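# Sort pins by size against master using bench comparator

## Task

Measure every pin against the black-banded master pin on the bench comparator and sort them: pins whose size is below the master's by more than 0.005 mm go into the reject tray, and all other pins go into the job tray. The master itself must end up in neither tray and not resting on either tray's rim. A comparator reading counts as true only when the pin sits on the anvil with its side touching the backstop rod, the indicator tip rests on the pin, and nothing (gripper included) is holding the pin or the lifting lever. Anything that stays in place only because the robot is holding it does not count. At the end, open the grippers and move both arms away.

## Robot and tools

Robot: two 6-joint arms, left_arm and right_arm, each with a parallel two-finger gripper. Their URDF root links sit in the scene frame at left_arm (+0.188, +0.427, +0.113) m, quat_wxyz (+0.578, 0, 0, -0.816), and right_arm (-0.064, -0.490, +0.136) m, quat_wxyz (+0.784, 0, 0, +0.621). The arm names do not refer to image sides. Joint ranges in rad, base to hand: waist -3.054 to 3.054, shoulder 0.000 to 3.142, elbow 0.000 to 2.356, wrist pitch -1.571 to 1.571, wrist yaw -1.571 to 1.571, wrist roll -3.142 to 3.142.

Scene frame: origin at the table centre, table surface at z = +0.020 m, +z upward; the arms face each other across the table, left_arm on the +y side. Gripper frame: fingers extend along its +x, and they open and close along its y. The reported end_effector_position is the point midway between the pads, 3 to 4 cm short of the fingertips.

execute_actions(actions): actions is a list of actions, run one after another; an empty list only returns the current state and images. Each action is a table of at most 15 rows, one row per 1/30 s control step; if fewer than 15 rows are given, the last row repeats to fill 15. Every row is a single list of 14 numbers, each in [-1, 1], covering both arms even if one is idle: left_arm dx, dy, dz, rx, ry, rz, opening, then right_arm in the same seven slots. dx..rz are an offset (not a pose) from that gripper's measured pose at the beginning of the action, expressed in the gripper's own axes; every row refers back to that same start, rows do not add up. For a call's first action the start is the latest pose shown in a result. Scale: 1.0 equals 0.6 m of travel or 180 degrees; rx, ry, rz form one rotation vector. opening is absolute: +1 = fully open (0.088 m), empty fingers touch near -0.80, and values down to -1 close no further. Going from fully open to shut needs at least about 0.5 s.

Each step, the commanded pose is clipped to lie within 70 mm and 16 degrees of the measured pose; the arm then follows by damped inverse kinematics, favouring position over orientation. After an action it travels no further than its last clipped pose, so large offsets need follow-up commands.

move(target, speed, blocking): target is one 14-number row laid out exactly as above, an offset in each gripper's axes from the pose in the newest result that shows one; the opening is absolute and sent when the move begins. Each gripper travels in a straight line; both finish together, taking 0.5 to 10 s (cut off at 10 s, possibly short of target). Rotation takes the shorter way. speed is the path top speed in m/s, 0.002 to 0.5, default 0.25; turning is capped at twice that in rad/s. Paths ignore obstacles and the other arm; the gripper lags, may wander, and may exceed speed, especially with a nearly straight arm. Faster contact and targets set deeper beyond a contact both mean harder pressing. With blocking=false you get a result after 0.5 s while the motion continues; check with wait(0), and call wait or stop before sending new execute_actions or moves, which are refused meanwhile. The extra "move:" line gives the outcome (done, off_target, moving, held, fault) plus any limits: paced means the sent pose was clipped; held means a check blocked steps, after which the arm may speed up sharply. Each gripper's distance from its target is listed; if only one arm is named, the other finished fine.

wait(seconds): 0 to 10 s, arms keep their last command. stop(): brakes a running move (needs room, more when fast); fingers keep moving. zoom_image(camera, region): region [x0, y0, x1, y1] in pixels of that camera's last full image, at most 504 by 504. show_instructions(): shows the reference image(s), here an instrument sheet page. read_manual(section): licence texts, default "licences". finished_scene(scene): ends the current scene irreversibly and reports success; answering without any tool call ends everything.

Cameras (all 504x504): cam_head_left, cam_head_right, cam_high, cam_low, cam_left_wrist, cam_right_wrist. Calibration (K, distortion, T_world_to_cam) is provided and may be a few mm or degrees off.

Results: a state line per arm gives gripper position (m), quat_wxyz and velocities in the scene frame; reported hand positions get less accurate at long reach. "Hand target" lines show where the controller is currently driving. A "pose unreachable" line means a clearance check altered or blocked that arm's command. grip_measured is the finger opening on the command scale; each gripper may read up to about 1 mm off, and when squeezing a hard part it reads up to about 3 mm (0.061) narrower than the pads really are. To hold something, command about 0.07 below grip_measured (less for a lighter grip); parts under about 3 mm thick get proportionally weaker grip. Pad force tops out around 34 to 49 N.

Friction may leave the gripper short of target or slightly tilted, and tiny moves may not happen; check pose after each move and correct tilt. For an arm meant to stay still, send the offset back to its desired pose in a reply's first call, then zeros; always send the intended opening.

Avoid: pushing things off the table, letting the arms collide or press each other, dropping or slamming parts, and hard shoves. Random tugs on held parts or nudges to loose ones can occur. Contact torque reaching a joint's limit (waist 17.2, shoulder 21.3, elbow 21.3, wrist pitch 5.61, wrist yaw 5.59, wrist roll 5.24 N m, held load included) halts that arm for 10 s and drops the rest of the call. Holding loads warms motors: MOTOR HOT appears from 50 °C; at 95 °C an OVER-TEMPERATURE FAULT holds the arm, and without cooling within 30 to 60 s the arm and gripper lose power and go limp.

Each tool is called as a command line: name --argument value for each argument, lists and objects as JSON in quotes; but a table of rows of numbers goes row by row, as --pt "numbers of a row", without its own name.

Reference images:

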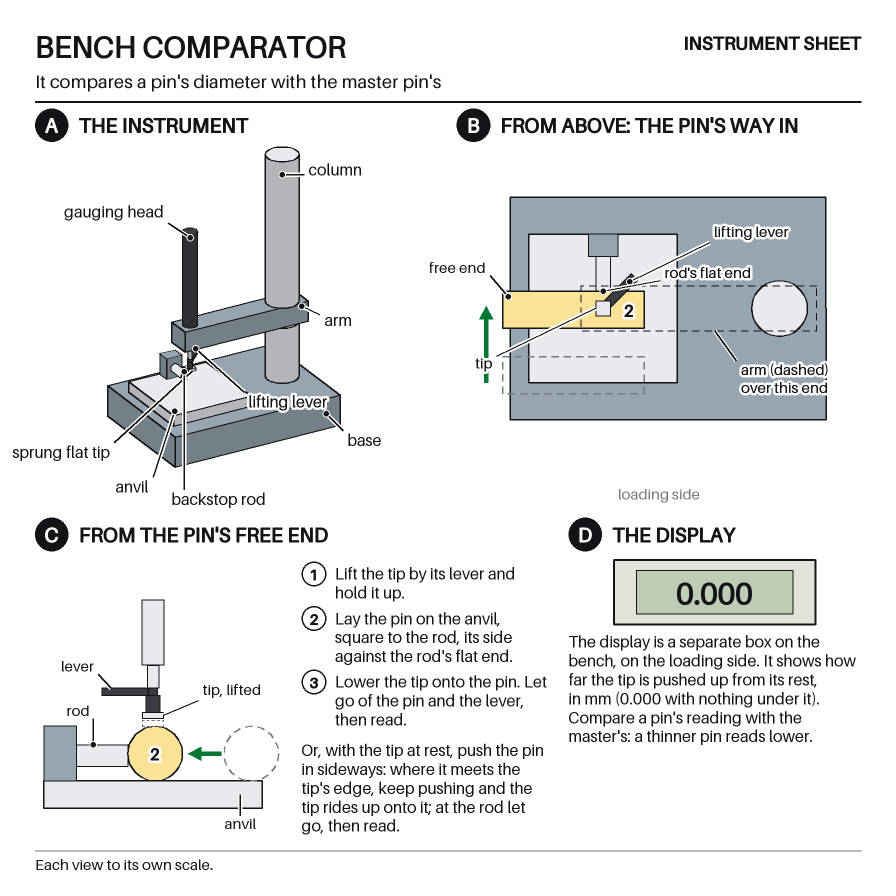

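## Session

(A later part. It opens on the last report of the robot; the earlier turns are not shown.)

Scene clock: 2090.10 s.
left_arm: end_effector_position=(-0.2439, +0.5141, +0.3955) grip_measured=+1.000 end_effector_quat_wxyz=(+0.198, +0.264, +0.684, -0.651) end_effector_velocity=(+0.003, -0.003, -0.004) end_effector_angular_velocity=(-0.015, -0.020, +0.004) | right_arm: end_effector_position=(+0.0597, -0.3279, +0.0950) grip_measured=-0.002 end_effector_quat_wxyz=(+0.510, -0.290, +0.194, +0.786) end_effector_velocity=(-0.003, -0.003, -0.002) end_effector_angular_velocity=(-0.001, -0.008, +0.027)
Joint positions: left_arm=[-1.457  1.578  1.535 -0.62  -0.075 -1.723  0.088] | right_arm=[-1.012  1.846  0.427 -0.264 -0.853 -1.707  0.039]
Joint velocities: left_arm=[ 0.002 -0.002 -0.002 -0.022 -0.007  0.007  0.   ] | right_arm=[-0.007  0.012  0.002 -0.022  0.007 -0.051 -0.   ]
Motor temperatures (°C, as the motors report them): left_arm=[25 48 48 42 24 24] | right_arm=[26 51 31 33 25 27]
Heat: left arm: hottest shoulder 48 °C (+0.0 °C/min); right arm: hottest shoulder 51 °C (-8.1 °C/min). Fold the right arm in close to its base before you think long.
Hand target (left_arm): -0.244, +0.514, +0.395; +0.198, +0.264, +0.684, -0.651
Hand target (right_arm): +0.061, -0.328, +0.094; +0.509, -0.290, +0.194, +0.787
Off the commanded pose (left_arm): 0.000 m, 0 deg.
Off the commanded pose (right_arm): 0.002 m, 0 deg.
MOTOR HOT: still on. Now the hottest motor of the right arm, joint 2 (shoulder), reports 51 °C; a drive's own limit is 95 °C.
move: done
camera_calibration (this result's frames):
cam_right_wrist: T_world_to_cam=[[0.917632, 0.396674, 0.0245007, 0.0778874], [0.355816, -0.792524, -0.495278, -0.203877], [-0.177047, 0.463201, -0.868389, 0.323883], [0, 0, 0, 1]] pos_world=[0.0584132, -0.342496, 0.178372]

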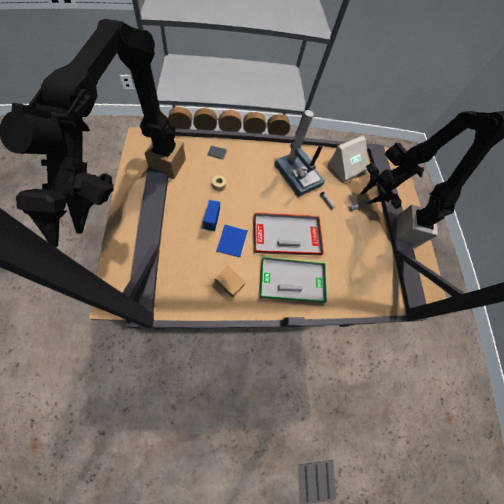

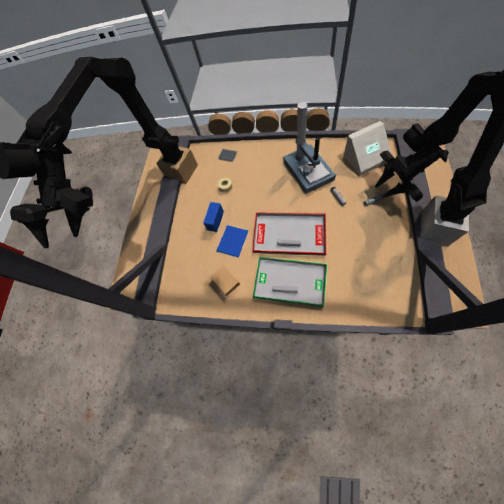

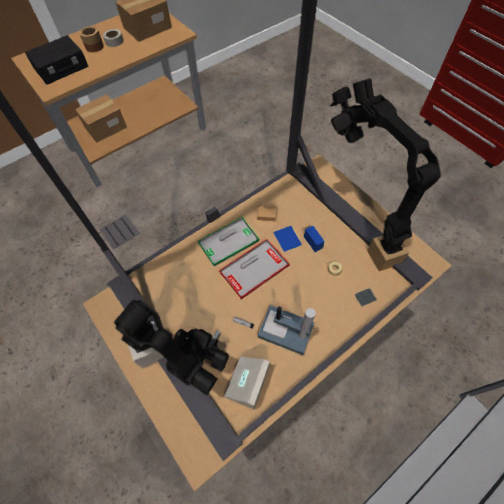

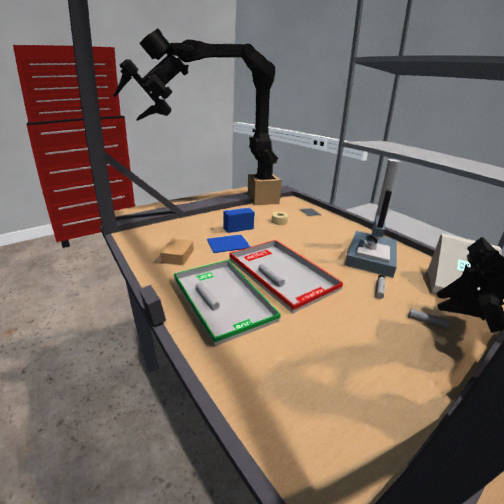

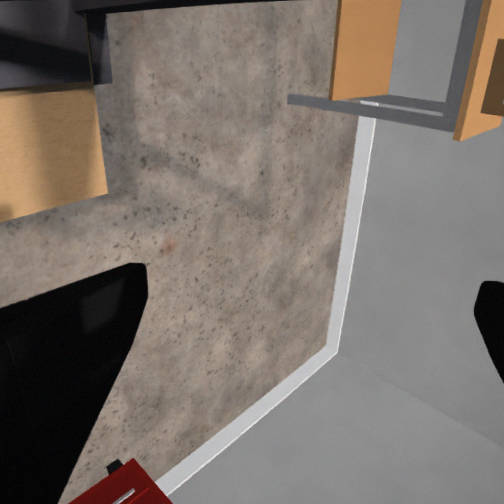

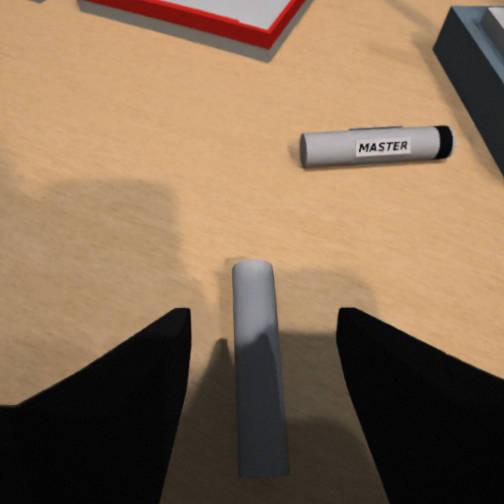

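move --target '[0,0,0,0,0,0,1,0.0177,-0.0025,-0.051,-0.0054,0,0.0063,0.0]' --speed 0.04

Scene clock: 2112.03 s.
left_arm: end_effector_position=(-0.2439, +0.5141, +0.3955) grip_measured=+1.000 end_effector_quat_wxyz=(+0.198, +0.264, +0.684, -0.651) end_effector_velocity=(+0.002, +0.002, -0.001) end_effector_angular_velocity=(+0.020, -0.010, +0.005) | right_arm: end_effector_position=(+0.0641, -0.3377, +0.0669) grip_measured=-0.002 end_effector_quat_wxyz=(+0.500, -0.291, +0.191, +0.793) end_effector_velocity=(+0.001, -0.002, -0.002) end_effector_angular_velocity=(-0.003, -0.005, +0.009)
Joint positions: left_arm=[-1.457  1.578  1.535 -0.62  -0.075 -1.723  0.088] | right_arm=[-1.07   2.033  0.467 -0.212 -0.841 -1.829  0.039]
Joint velocities: left_arm=[-0.002 -0.002 -0.002 -0.007  0.007 -0.022  0.   ] | right_arm=[-0.007  0.012  0.007 -0.007  0.007 -0.022 -0.   ]
Motor temperatures (°C, as the motors report them): left_arm=[25 48 48 42 24 24] | right_arm=[26 47 30 32 25 27]
Heat: left arm: hottest shoulder 48 °C (+0.0 °C/min); right arm: hottest shoulder 47 °C (-13.1 °C/min).
Hand target (left_arm): -0.244, +0.514, +0.395; +0.198, +0.264, +0.684, -0.651
Hand target (right_arm): +0.066, -0.338, +0.065; +0.500, -0.292, +0.190, +0.793
Off the commanded pose (left_arm): 0.000 m, 0 deg.
Off the commanded pose (right_arm): 0.003 m, 0 deg.
MOTOR HOT: cleared. Now the hottest motor of the right arm, joint 2 (shoulder), reports 47 °C.
move: done
camera_calibration (this result's frames):
cam_right_wrist: T_world_to_cam=[[0.907678, 0.419132, 0.0211711, 0.0868929], [0.373299, -0.783315, -0.497057, -0.225045], [-0.191749, 0.459071, -0.86746, 0.304301], [0, 0, 0, 1]] pos_world=[0.0634879, -0.352397, 0.150269]

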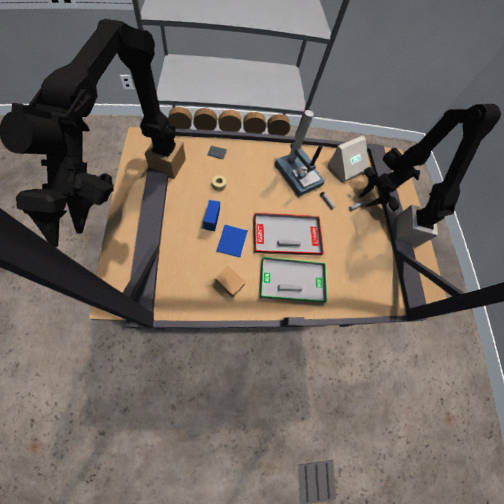

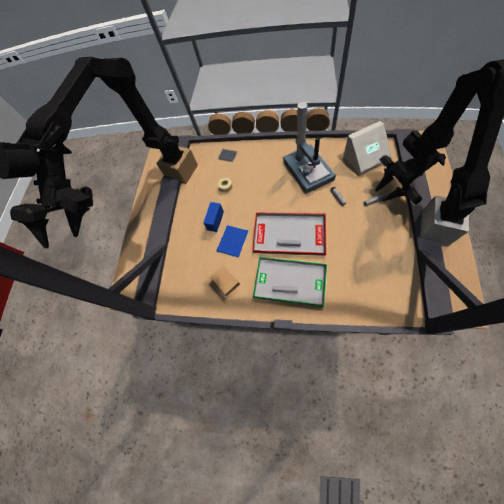

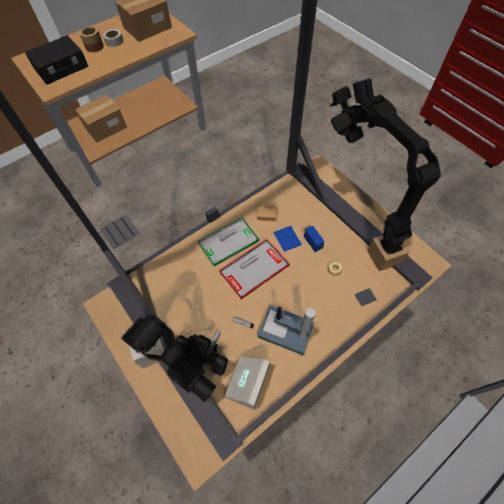

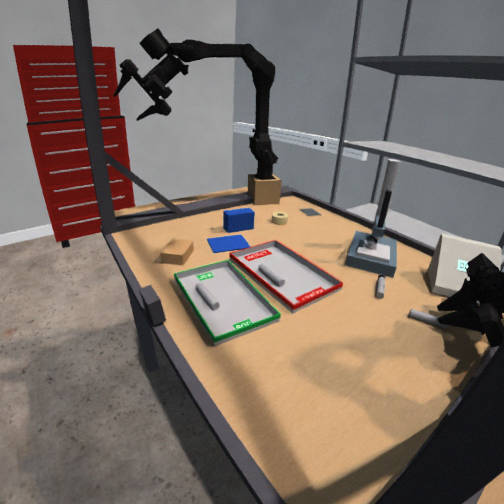

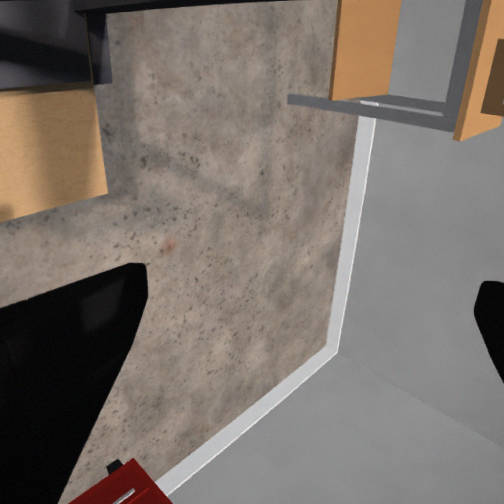

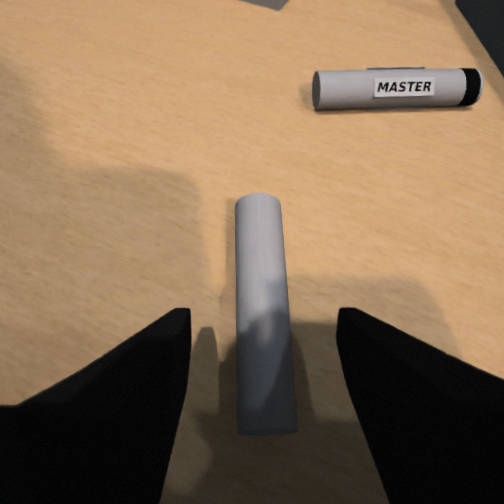

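move --target '[0,0,0,0,0,0,1,0.0175,0,-0.020,0,0,0,0.0]' --speed 0.025

Scene clock: 2119.27 s.
left_arm: end_effector_position=(-0.2439, +0.5141, +0.3955) grip_measured=+1.000 end_effector_quat_wxyz=(+0.198, +0.264, +0.684, -0.651) end_effector_velocity=(+0.003, -0.003, -0.004) end_effector_angular_velocity=(-0.004, -0.021, +0.013) | right_arm: end_effector_position=(+0.0636, -0.3379, +0.0528) grip_measured=-0.002 end_effector_quat_wxyz=(+0.500, -0.292, +0.190, +0.793) end_effector_velocity=(+0.000, +0.000, -0.000) end_effector_angular_velocity=(+0.013, -0.015, +0.001)
Joint positions: left_arm=[-1.457  1.578  1.535 -0.62  -0.075 -1.723  0.088] | right_arm=[-1.07   2.112  0.468 -0.13  -0.841 -1.83   0.039]
Joint velocities: left_arm=[ 0.002 -0.002 -0.002 -0.022 -0.007 -0.007  0.   ] | right_arm=[-0.002  0.002 -0.007  0.022 -0.007 -0.007 -0.   ]
Motor temperatures (°C, as the motors report them): left_arm=[25 48 48 42 24 24] | right_arm=[26 46 30 31 25 27]
Heat: left arm: hottest shoulder 48 °C (+0.0 °C/min); right arm: hottest shoulder 46 °C (-14.1 °C/min).
Hand target (left_arm): -0.244, +0.514, +0.395; +0.198, +0.264, +0.684, -0.651
Hand target (right_arm): +0.064, -0.338, +0.051; +0.500, -0.291, +0.191, +0.793
Off the commanded pose (left_arm): 0.000 m, 0 deg.
Off the commanded pose (right_arm): 0.002 m, 0 deg.
move: done
camera_calibration (this result's frames):
cam_right_wrist: T_world_to_cam=[[0.907395, 0.419513, 0.0253641, 0.0876474], [0.375727, -0.782686, -0.496218, -0.232081], [-0.188318, 0.459796, -0.867827, 0.292074], [0, 0, 0, 1]] pos_world=[0.0626711, -0.35271, 0.136084]

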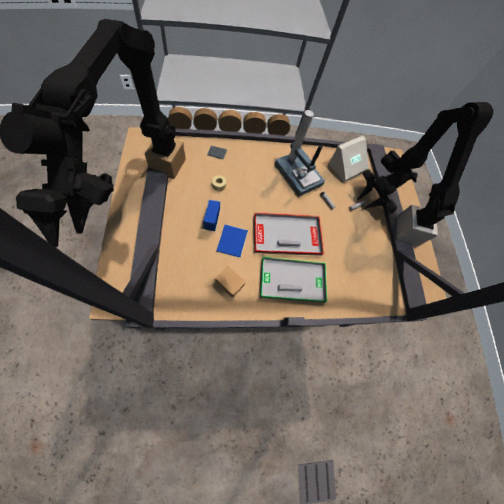

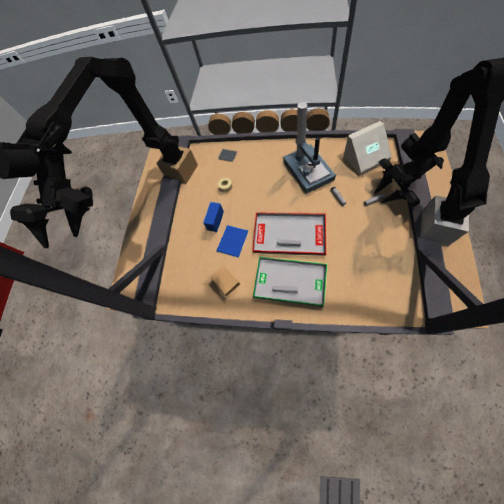

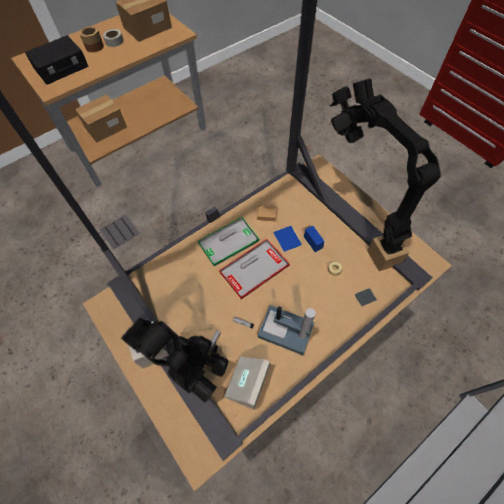

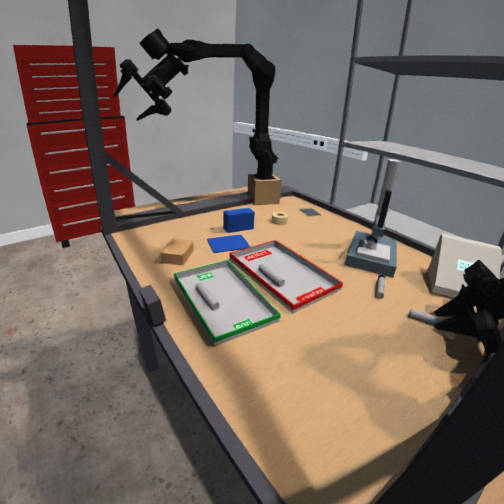

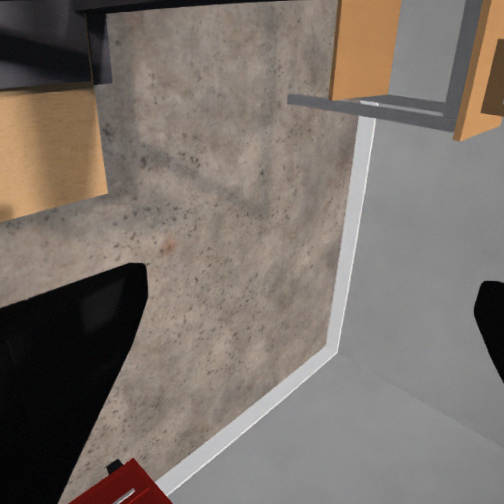

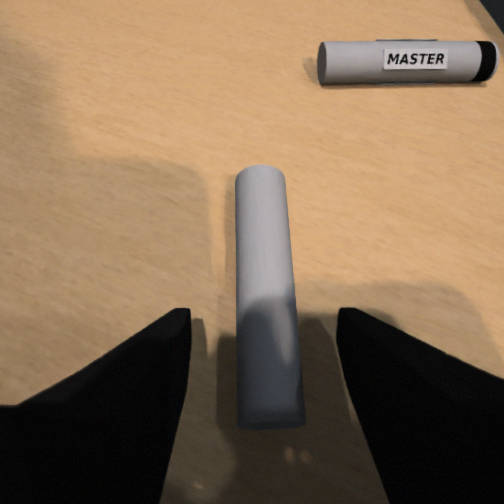

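execute_actions --actions '[[[0,0,0,0,0,0,1,0,0,0,0,0,0,-0.35]],[[0,0,0,0,0,0,1,0,0,0,0,0,0,-0.6]],[[0,0,0,0,0,0,1,0,0,0,0,0,0,-0.6]]]'

Scene clock: 2129.27 s.
left_arm: end_effector_position=(-0.2439, +0.5141, +0.3955) grip_measured=+1.000 end_effector_quat_wxyz=(+0.198, +0.264, +0.684, -0.651) end_effector_velocity=(+0.003, +0.002, +0.001) end_effector_angular_velocity=(+0.001, -0.002, +0.003) | right_arm: end_effector_position=(+0.0637, -0.3378, +0.0527) grip_measured=-0.526 end_effector_quat_wxyz=(+0.501, -0.292, +0.189, +0.793) end_effector_velocity=(-0.001, -0.000, +0.001) end_effector_angular_velocity=(+0.007, +0.004, +0.001)
Joint positions: left_arm=[-1.457  1.578  1.535 -0.62  -0.075 -1.723  0.088] | right_arm=[-1.07   2.113  0.468 -0.129 -0.843 -1.83   0.013]
Joint velocities: left_arm=[-0.007 -0.007 -0.002 -0.007 -0.007 -0.007  0.   ] | right_arm=[-0.002 -0.002 -0.002 -0.007 -0.007 -0.007 -0.   ]
Motor temperatures (°C, as the motors report them): left_arm=[25 48 48 42 24 24] | right_arm=[26 45 29 31 25 27]
Heat: left arm: hottest shoulder 48 °C (+0.0 °C/min); right arm: hottest shoulder 45 °C (-13.1 °C/min).
Hand target (left_arm): -0.244, +0.514, +0.395; +0.198, +0.264, +0.684, -0.651
Hand target (right_arm): +0.064, -0.338, +0.053; +0.501, -0.292, +0.189, +0.793
Off the commanded pose (left_arm): 0.000 m, 0 deg.
Off the commanded pose (right_arm): 0.000 m, 0 deg.
camera_calibration (this result's frames):
cam_right_wrist: T_world_to_cam=[[0.907525, 0.419193, 0.0259833, 0.0874044], [0.375471, -0.782035, -0.497436, -0.231686], [-0.188202, 0.461191, -0.867112, 0.292387], [0, 0, 0, 1]] pos_world=[0.0626974, -0.352672, 0.136013]

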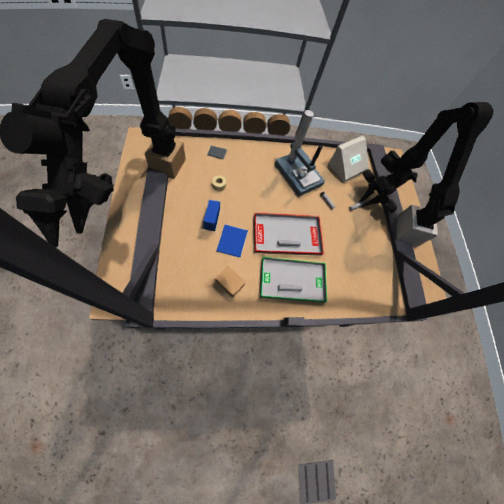

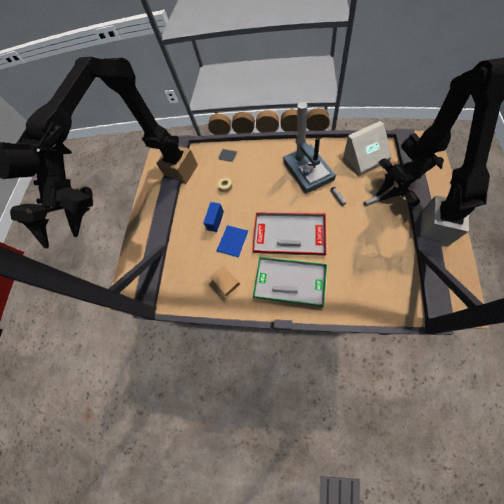

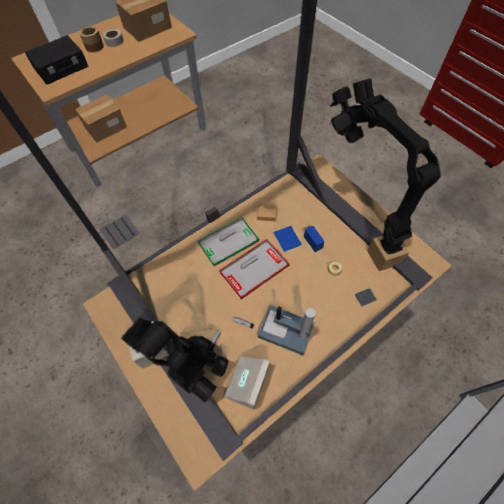

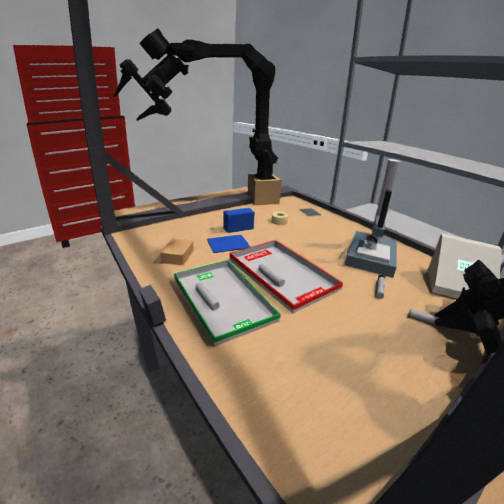

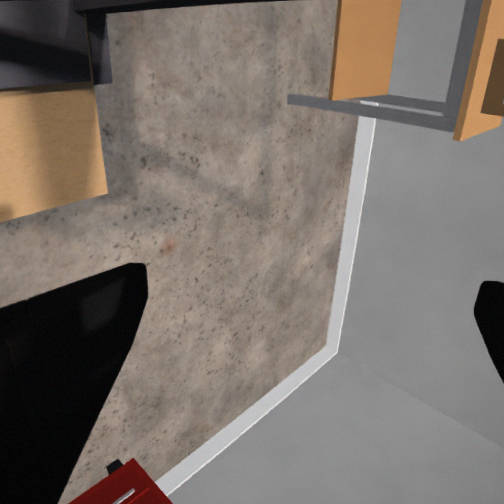

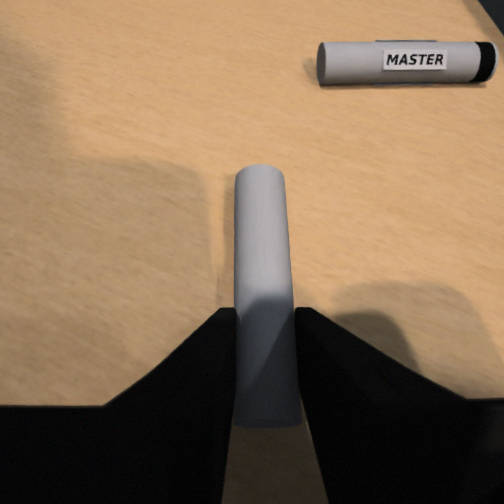

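move --target '[0,0,0,0,0,0,1,-0.014,-0.0095,0.1447,0,0,0,-0.6]' --speed 0.1

Scene clock: 2140.13 s.
left_arm: end_effector_position=(-0.2439, +0.5141, +0.3955) grip_measured=+1.000 end_effector_quat_wxyz=(+0.198, +0.264, +0.684, -0.651) end_effector_velocity=(+0.000, +0.002, +0.001) end_effector_angular_velocity=(+0.023, +0.004, +0.005) | right_arm: end_effector_position=(+0.0482, -0.2913, +0.1206) grip_measured=-0.526 end_effector_quat_wxyz=(+0.499, -0.293, +0.192, +0.792) end_effector_velocity=(-0.001, +0.000, +0.002) end_effector_angular_velocity=(-0.010, +0.005, -0.008)
Joint positions: left_arm=[-1.457  1.578  1.535 -0.62  -0.075 -1.723  0.088] | right_arm=[-0.804  1.688  0.425 -0.214 -0.851 -1.429  0.013]
Joint velocities: left_arm=[-0.002 -0.002 -0.002  0.007  0.007 -0.022  0.   ] | right_arm=[ 0.007 -0.017 -0.002 -0.007  0.007  0.022  0.   ]
Motor temperatures (°C, as the motors report them): left_arm=[25 48 48 42 24 24] | right_arm=[26 44 29 30 25 27]
Heat: left arm: hottest shoulder 48 °C (+0.0 °C/min); right arm: hottest shoulder 44 °C (-10.1 °C/min).
Hand target (left_arm): -0.244, +0.514, +0.395; +0.198, +0.264, +0.684, -0.651
Hand target (right_arm): +0.048, -0.290, +0.124; +0.501, -0.293, +0.189, +0.792
Off the commanded pose (left_arm): 0.000 m, 0 deg.
Off the commanded pose (right_arm): 0.004 m, 0 deg.
move: done
camera_calibration (this result's frames):
cam_right_wrist: T_world_to_cam=[[0.907406, 0.419729, 0.0210305, 0.0809746], [0.374728, -0.785436, -0.492615, -0.157352], [-0.190247, 0.454882, -0.869993, 0.325515], [0, 0, 0, 1]] pos_world=[0.0474153, -0.305648, 0.203979]

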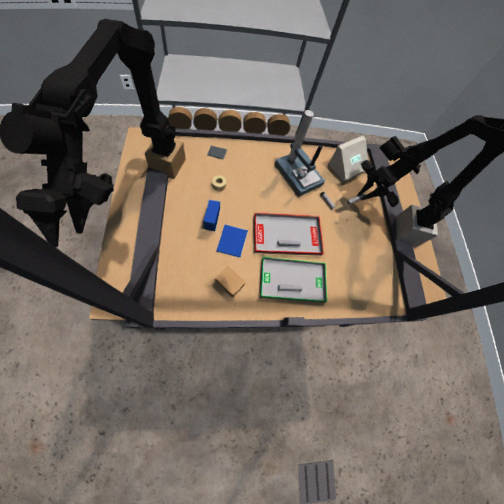

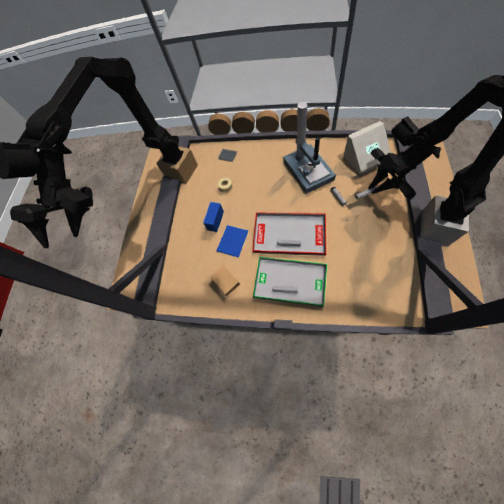

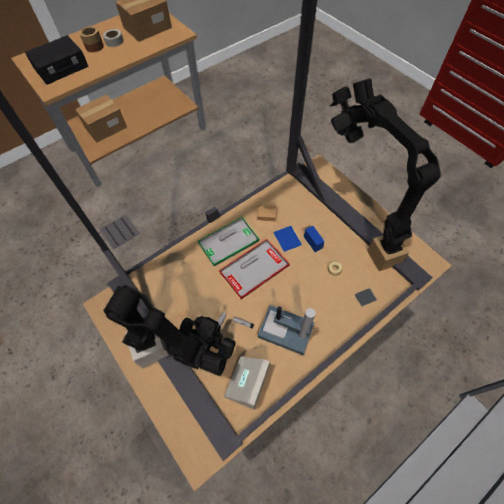

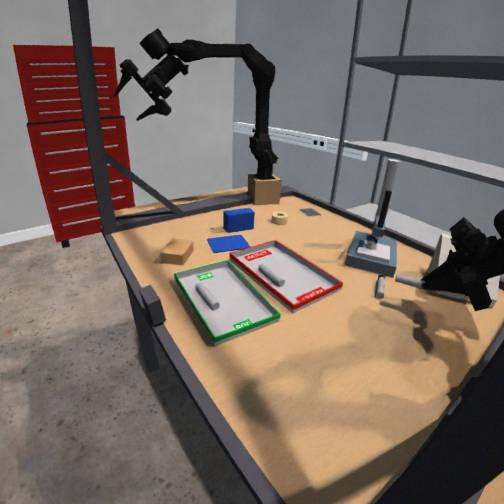

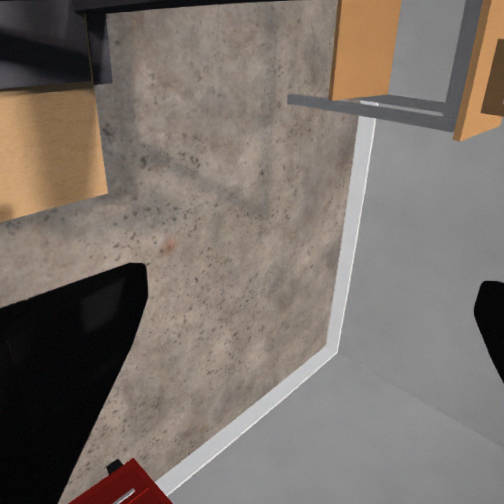

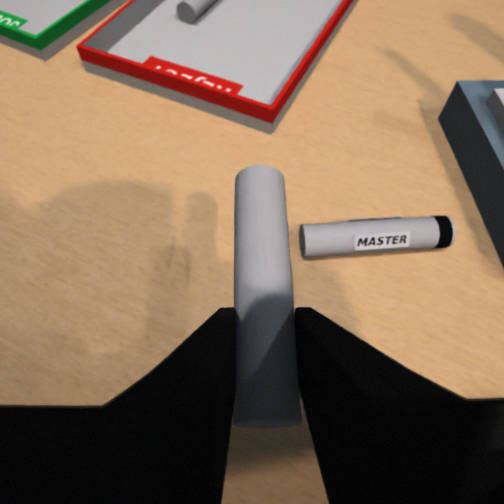

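move --target '[0,0,0,0,0,0,1,0.147,0.0307,0.1372,0.0895,-0.001,-0.1085,-0.6]' --speed 0.15

Scene clock: 2175.37 s.
left_arm: end_effector_position=(-0.2439, +0.5141, +0.3955) grip_measured=+1.000 end_effector_quat_wxyz=(+0.198, +0.264, +0.684, -0.651) end_effector_velocity=(+0.002, -0.001, +0.001) end_effector_angular_velocity=(+0.024, -0.005, +0.026) | right_arm: end_effector_position=(-0.0195, -0.1963, +0.1223) grip_measured=-0.526 end_effector_quat_wxyz=(+0.660, -0.254, +0.251, +0.661) end_effector_velocity=(-0.001, -0.001, -0.003) end_effector_angular_velocity=(-0.015, -0.017, +0.001)
Joint positions: left_arm=[-1.457  1.578  1.535 -0.62  -0.075 -1.723  0.088] | right_arm=[-0.011  1.659  0.228  0.687 -0.179 -0.167  0.013]
Joint velocities: left_arm=[-0.002 -0.007 -0.002 -0.007 -0.007 -0.037  0.   ] | right_arm=[ 0.012  0.007  0.002 -0.007  0.022 -0.007  0.   ]
Motor temperatures (°C, as the motors report them): left_arm=[25 48 48 42 24 24] | right_arm=[26 45 29 30 25 27]
Heat: left arm: hottest shoulder 48 °C (+0.0 °C/min); right arm: hottest shoulder 45 °C (-1.0 °C/min).
Hand target (left_arm): -0.244, +0.514, +0.395; +0.198, +0.264, +0.684, -0.651
Hand target (right_arm): -0.019, -0.191, +0.125; +0.663, -0.249, +0.247, +0.661
Off the commanded pose (left_arm): 0.000 m, 0 deg.
Off the commanded pose (right_arm): 0.007 m, 1 deg.
move: done
camera_calibration (this result's frames):
cam_right_wrist: T_world_to_cam=[[0.999278, -0.00576759, 0.0375556, 0.0187221], [0.0129908, -0.876985, -0.480341, -0.0829725], [0.0357061, 0.480482, -0.876277, 0.28109], [0, 0, 0, 1]] pos_world=[-0.0276673, -0.207717, 0.205755]

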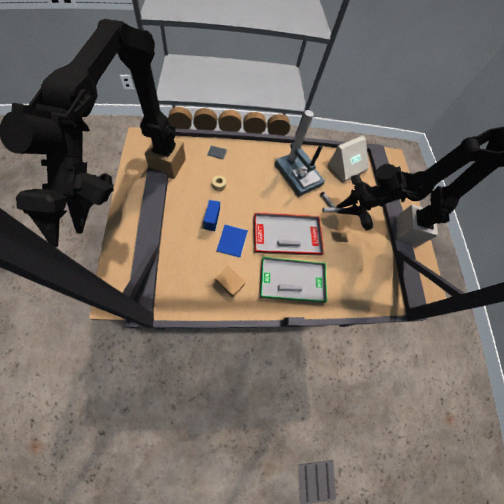

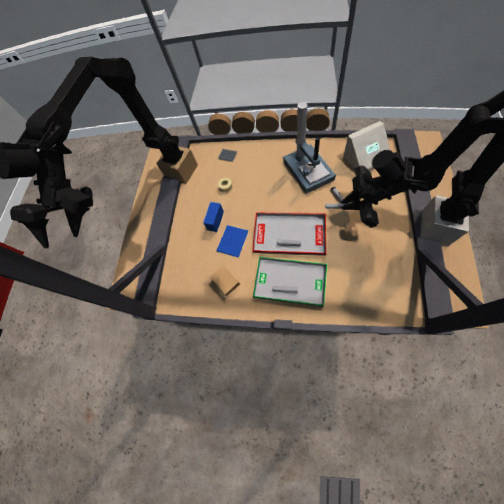

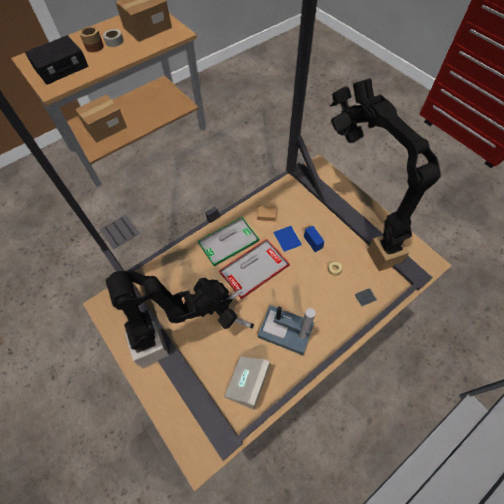

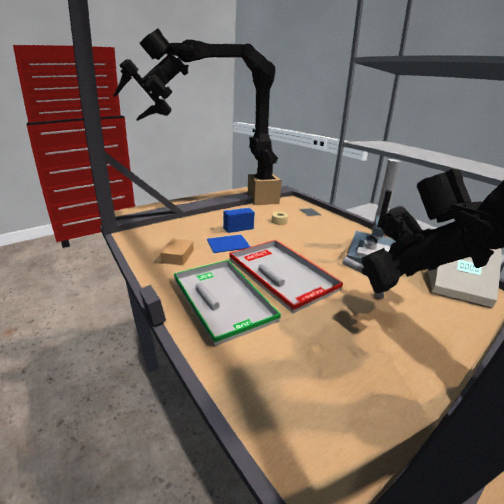

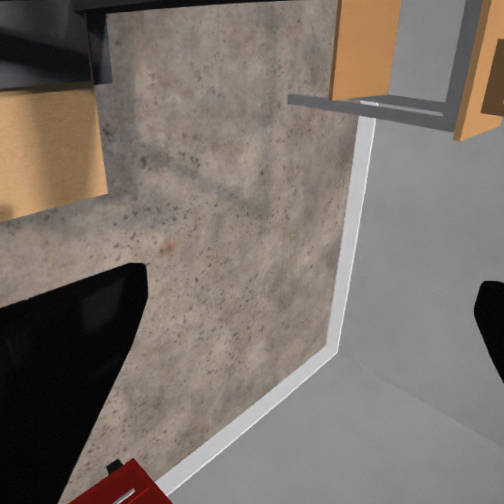

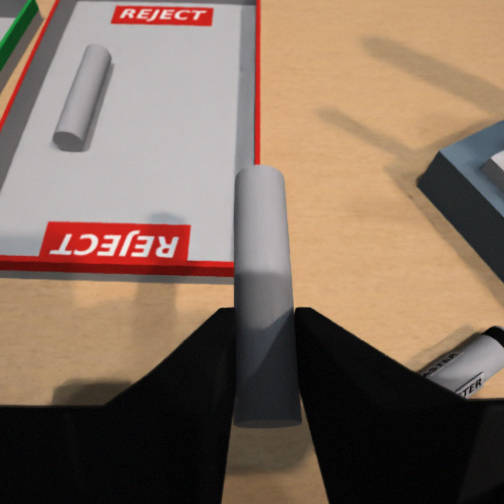

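move --target '[0,0,0,0,0,0,1,0.005,-0.0875,0.002,0.2199,-0.0031,-0.2571,-0.6]' --speed 0.15

Scene clock: 2197.77 s.
left_arm: end_effector_position=(-0.2439, +0.5141, +0.3955) grip_measured=+1.000 end_effector_quat_wxyz=(+0.198, +0.264, +0.684, -0.651) end_effector_velocity=(+0.002, +0.002, -0.001) end_effector_angular_velocity=(+0.020, -0.010, +0.005) | right_arm: end_effector_position=(+0.0334, -0.1970, +0.1207) grip_measured=-0.525 end_effector_quat_wxyz=(+0.907, -0.099, +0.334, +0.236) end_effector_velocity=(+0.002, -0.004, -0.002) end_effector_angular_velocity=(-0.027, -0.004, -0.011)
Joint positions: left_arm=[-1.457  1.578  1.535 -0.62  -0.075 -1.723  0.088] | right_arm=[0.241 1.8   0.512 0.215 0.734 0.859 0.013]
Joint velocities: left_arm=[-0.002 -0.002 -0.002 -0.007  0.007 -0.022  0.   ] | right_arm=[-0.002  0.002  0.007 -0.037  0.007  0.007 -0.   ]
Motor temperatures (°C, as the motors report them): left_arm=[25 48 48 42 24 24] | right_arm=[26 43 31 35 25 27]
Heat: left arm: hottest shoulder 48 °C (+0.0 °C/min); right arm: hottest shoulder 43 °C (-1.0 °C/min).
Hand target (left_arm): -0.244, +0.514, +0.395; +0.198, +0.264, +0.684, -0.651
Hand target (right_arm): +0.033, -0.193, +0.122; +0.909, -0.095, +0.332, +0.234
Off the commanded pose (left_arm): 0.000 m, 0 deg.
Off the commanded pose (right_arm): 0.004 m, 1 deg.
move: done
camera_calibration (this result's frames):
cam_right_wrist: T_world_to_cam=[[0.485689, -0.872325, 0.0561687, -0.189911], [-0.744648, -0.446544, -0.496082, 0.0269128], [0.457827, 0.199116, -0.866457, 0.207428], [0, 0, 0, 1]] pos_world=[0.0173119, -0.194949, 0.203746]

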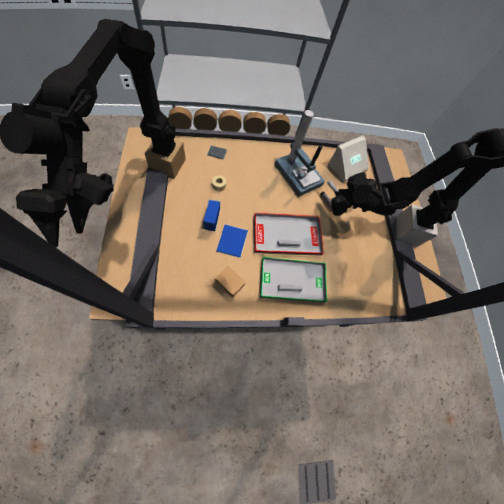

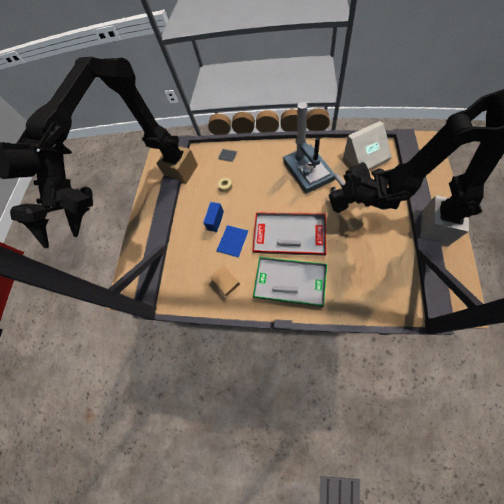

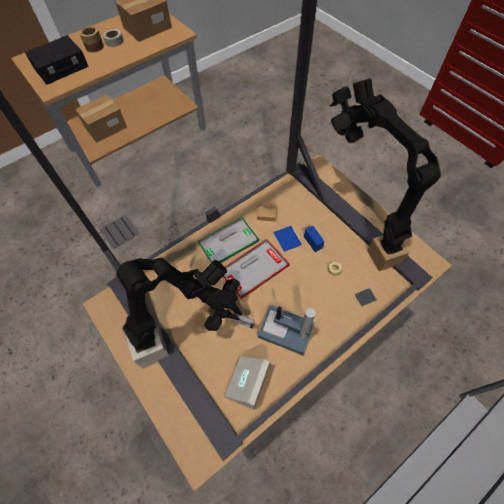

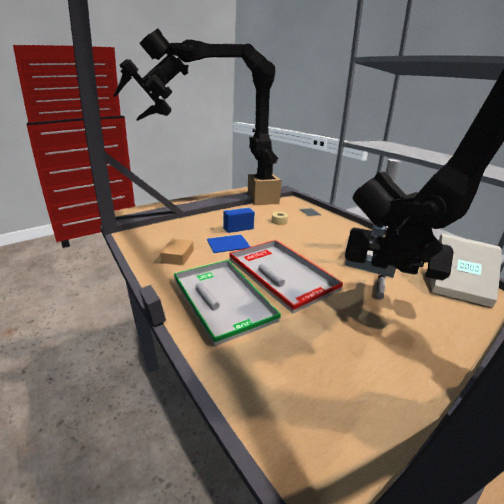

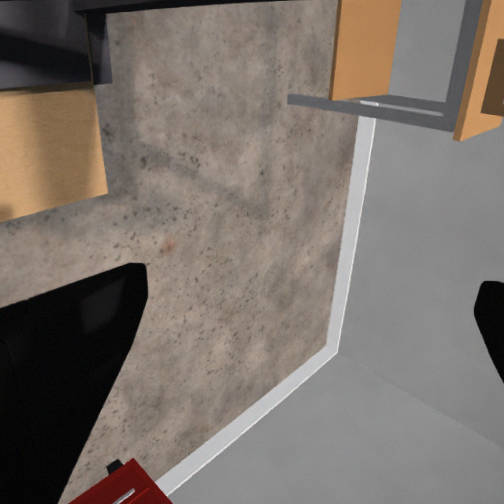

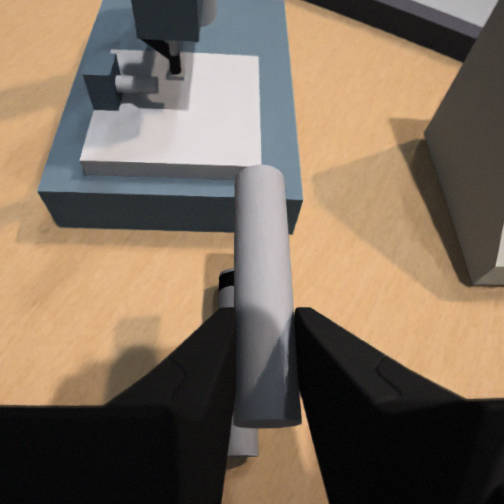

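move --target '[0,0,0,0,0,0,1,0.145,0.0115,0.092,0,0,0,-0.6]' --speed 0.08

Scene clock: 2209.50 s.
left_arm: end_effector_position=(-0.2439, +0.5141, +0.3955) grip_measured=+1.000 end_effector_quat_wxyz=(+0.198, +0.264, +0.684, -0.651) end_effector_velocity=(+0.000, -0.002, -0.003) end_effector_angular_velocity=(-0.010, -0.010, +0.019) | right_arm: end_effector_position=(+0.1154, -0.1449, +0.1045) grip_measured=-0.525 end_effector_quat_wxyz=(+0.906, -0.101, +0.338, +0.235) end_effector_velocity=(+0.000, +0.001, -0.003) end_effector_angular_velocity=(-0.007, +0.016, +0.011)
Joint positions: left_arm=[-1.457  1.578  1.535 -0.62  -0.075 -1.723  0.088] | right_arm=[-0.038  2.027  0.729  0.395  0.573  0.571  0.013]
Joint velocities: left_arm=[-0.002  0.002 -0.002 -0.007 -0.022 -0.007  0.   ] | right_arm=[-0.007  0.007  0.007 -0.007 -0.022 -0.007 -0.   ]
Motor temperatures (°C, as the motors report them): left_arm=[25 48 48 42 24 24] | right_arm=[26 43 31 34 25 27]
Heat: left arm: hottest shoulder 48 °C (+0.0 °C/min); right arm: hottest shoulder 43 °C (-2.0 °C/min).
Hand target (left_arm): -0.244, +0.514, +0.395; +0.198, +0.264, +0.684, -0.651
Hand target (right_arm): +0.118, -0.141, +0.105; +0.907, -0.099, +0.335, +0.236
Off the commanded pose (left_arm): 0.000 m, 0 deg.
Off the commanded pose (right_arm): 0.005 m, 1 deg.
move: done
camera_calibration (this result's frames):
cam_right_wrist: T_world_to_cam=[[0.485341, -0.872452, 0.0571917, -0.183436], [-0.749088, -0.448665, -0.487409, 0.102469], [0.450901, 0.193718, -0.871299, 0.146038], [0, 0, 0, 1]] pos_world=[0.0999384, -0.142355, 0.187678]

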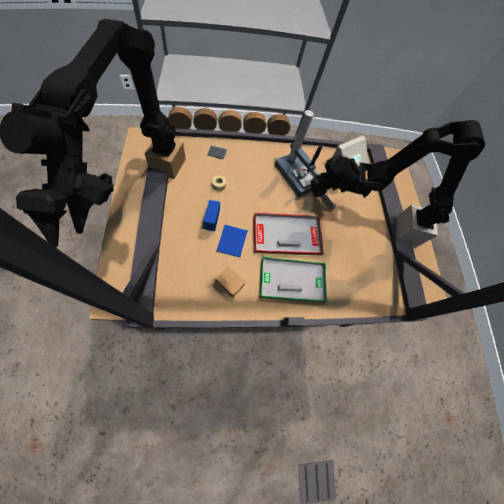

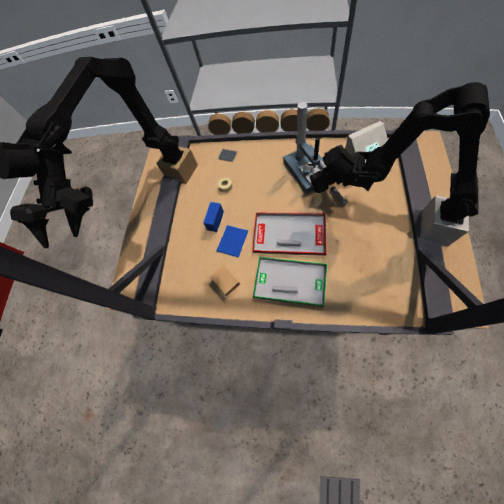

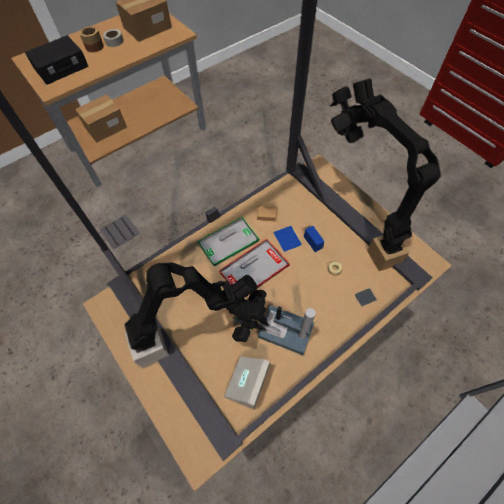

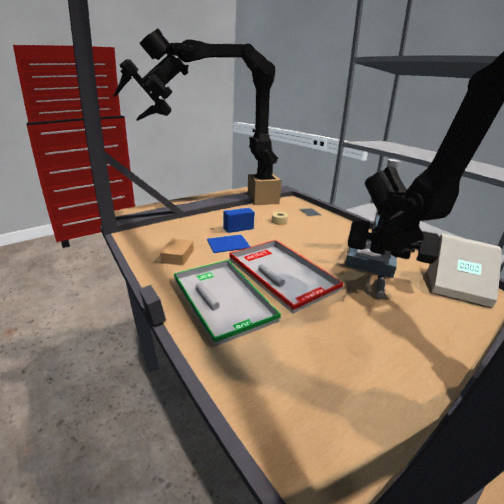

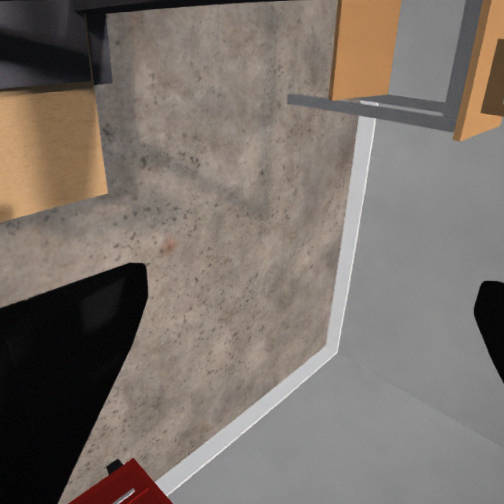

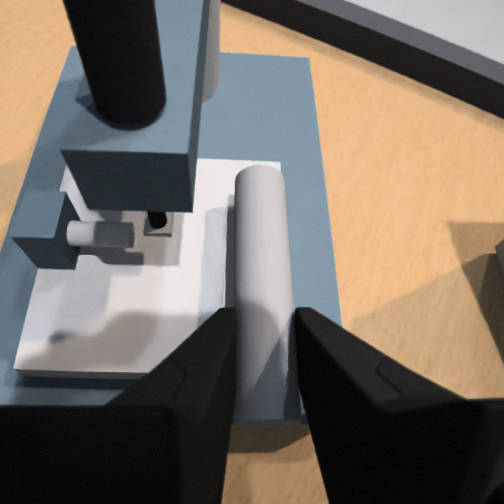

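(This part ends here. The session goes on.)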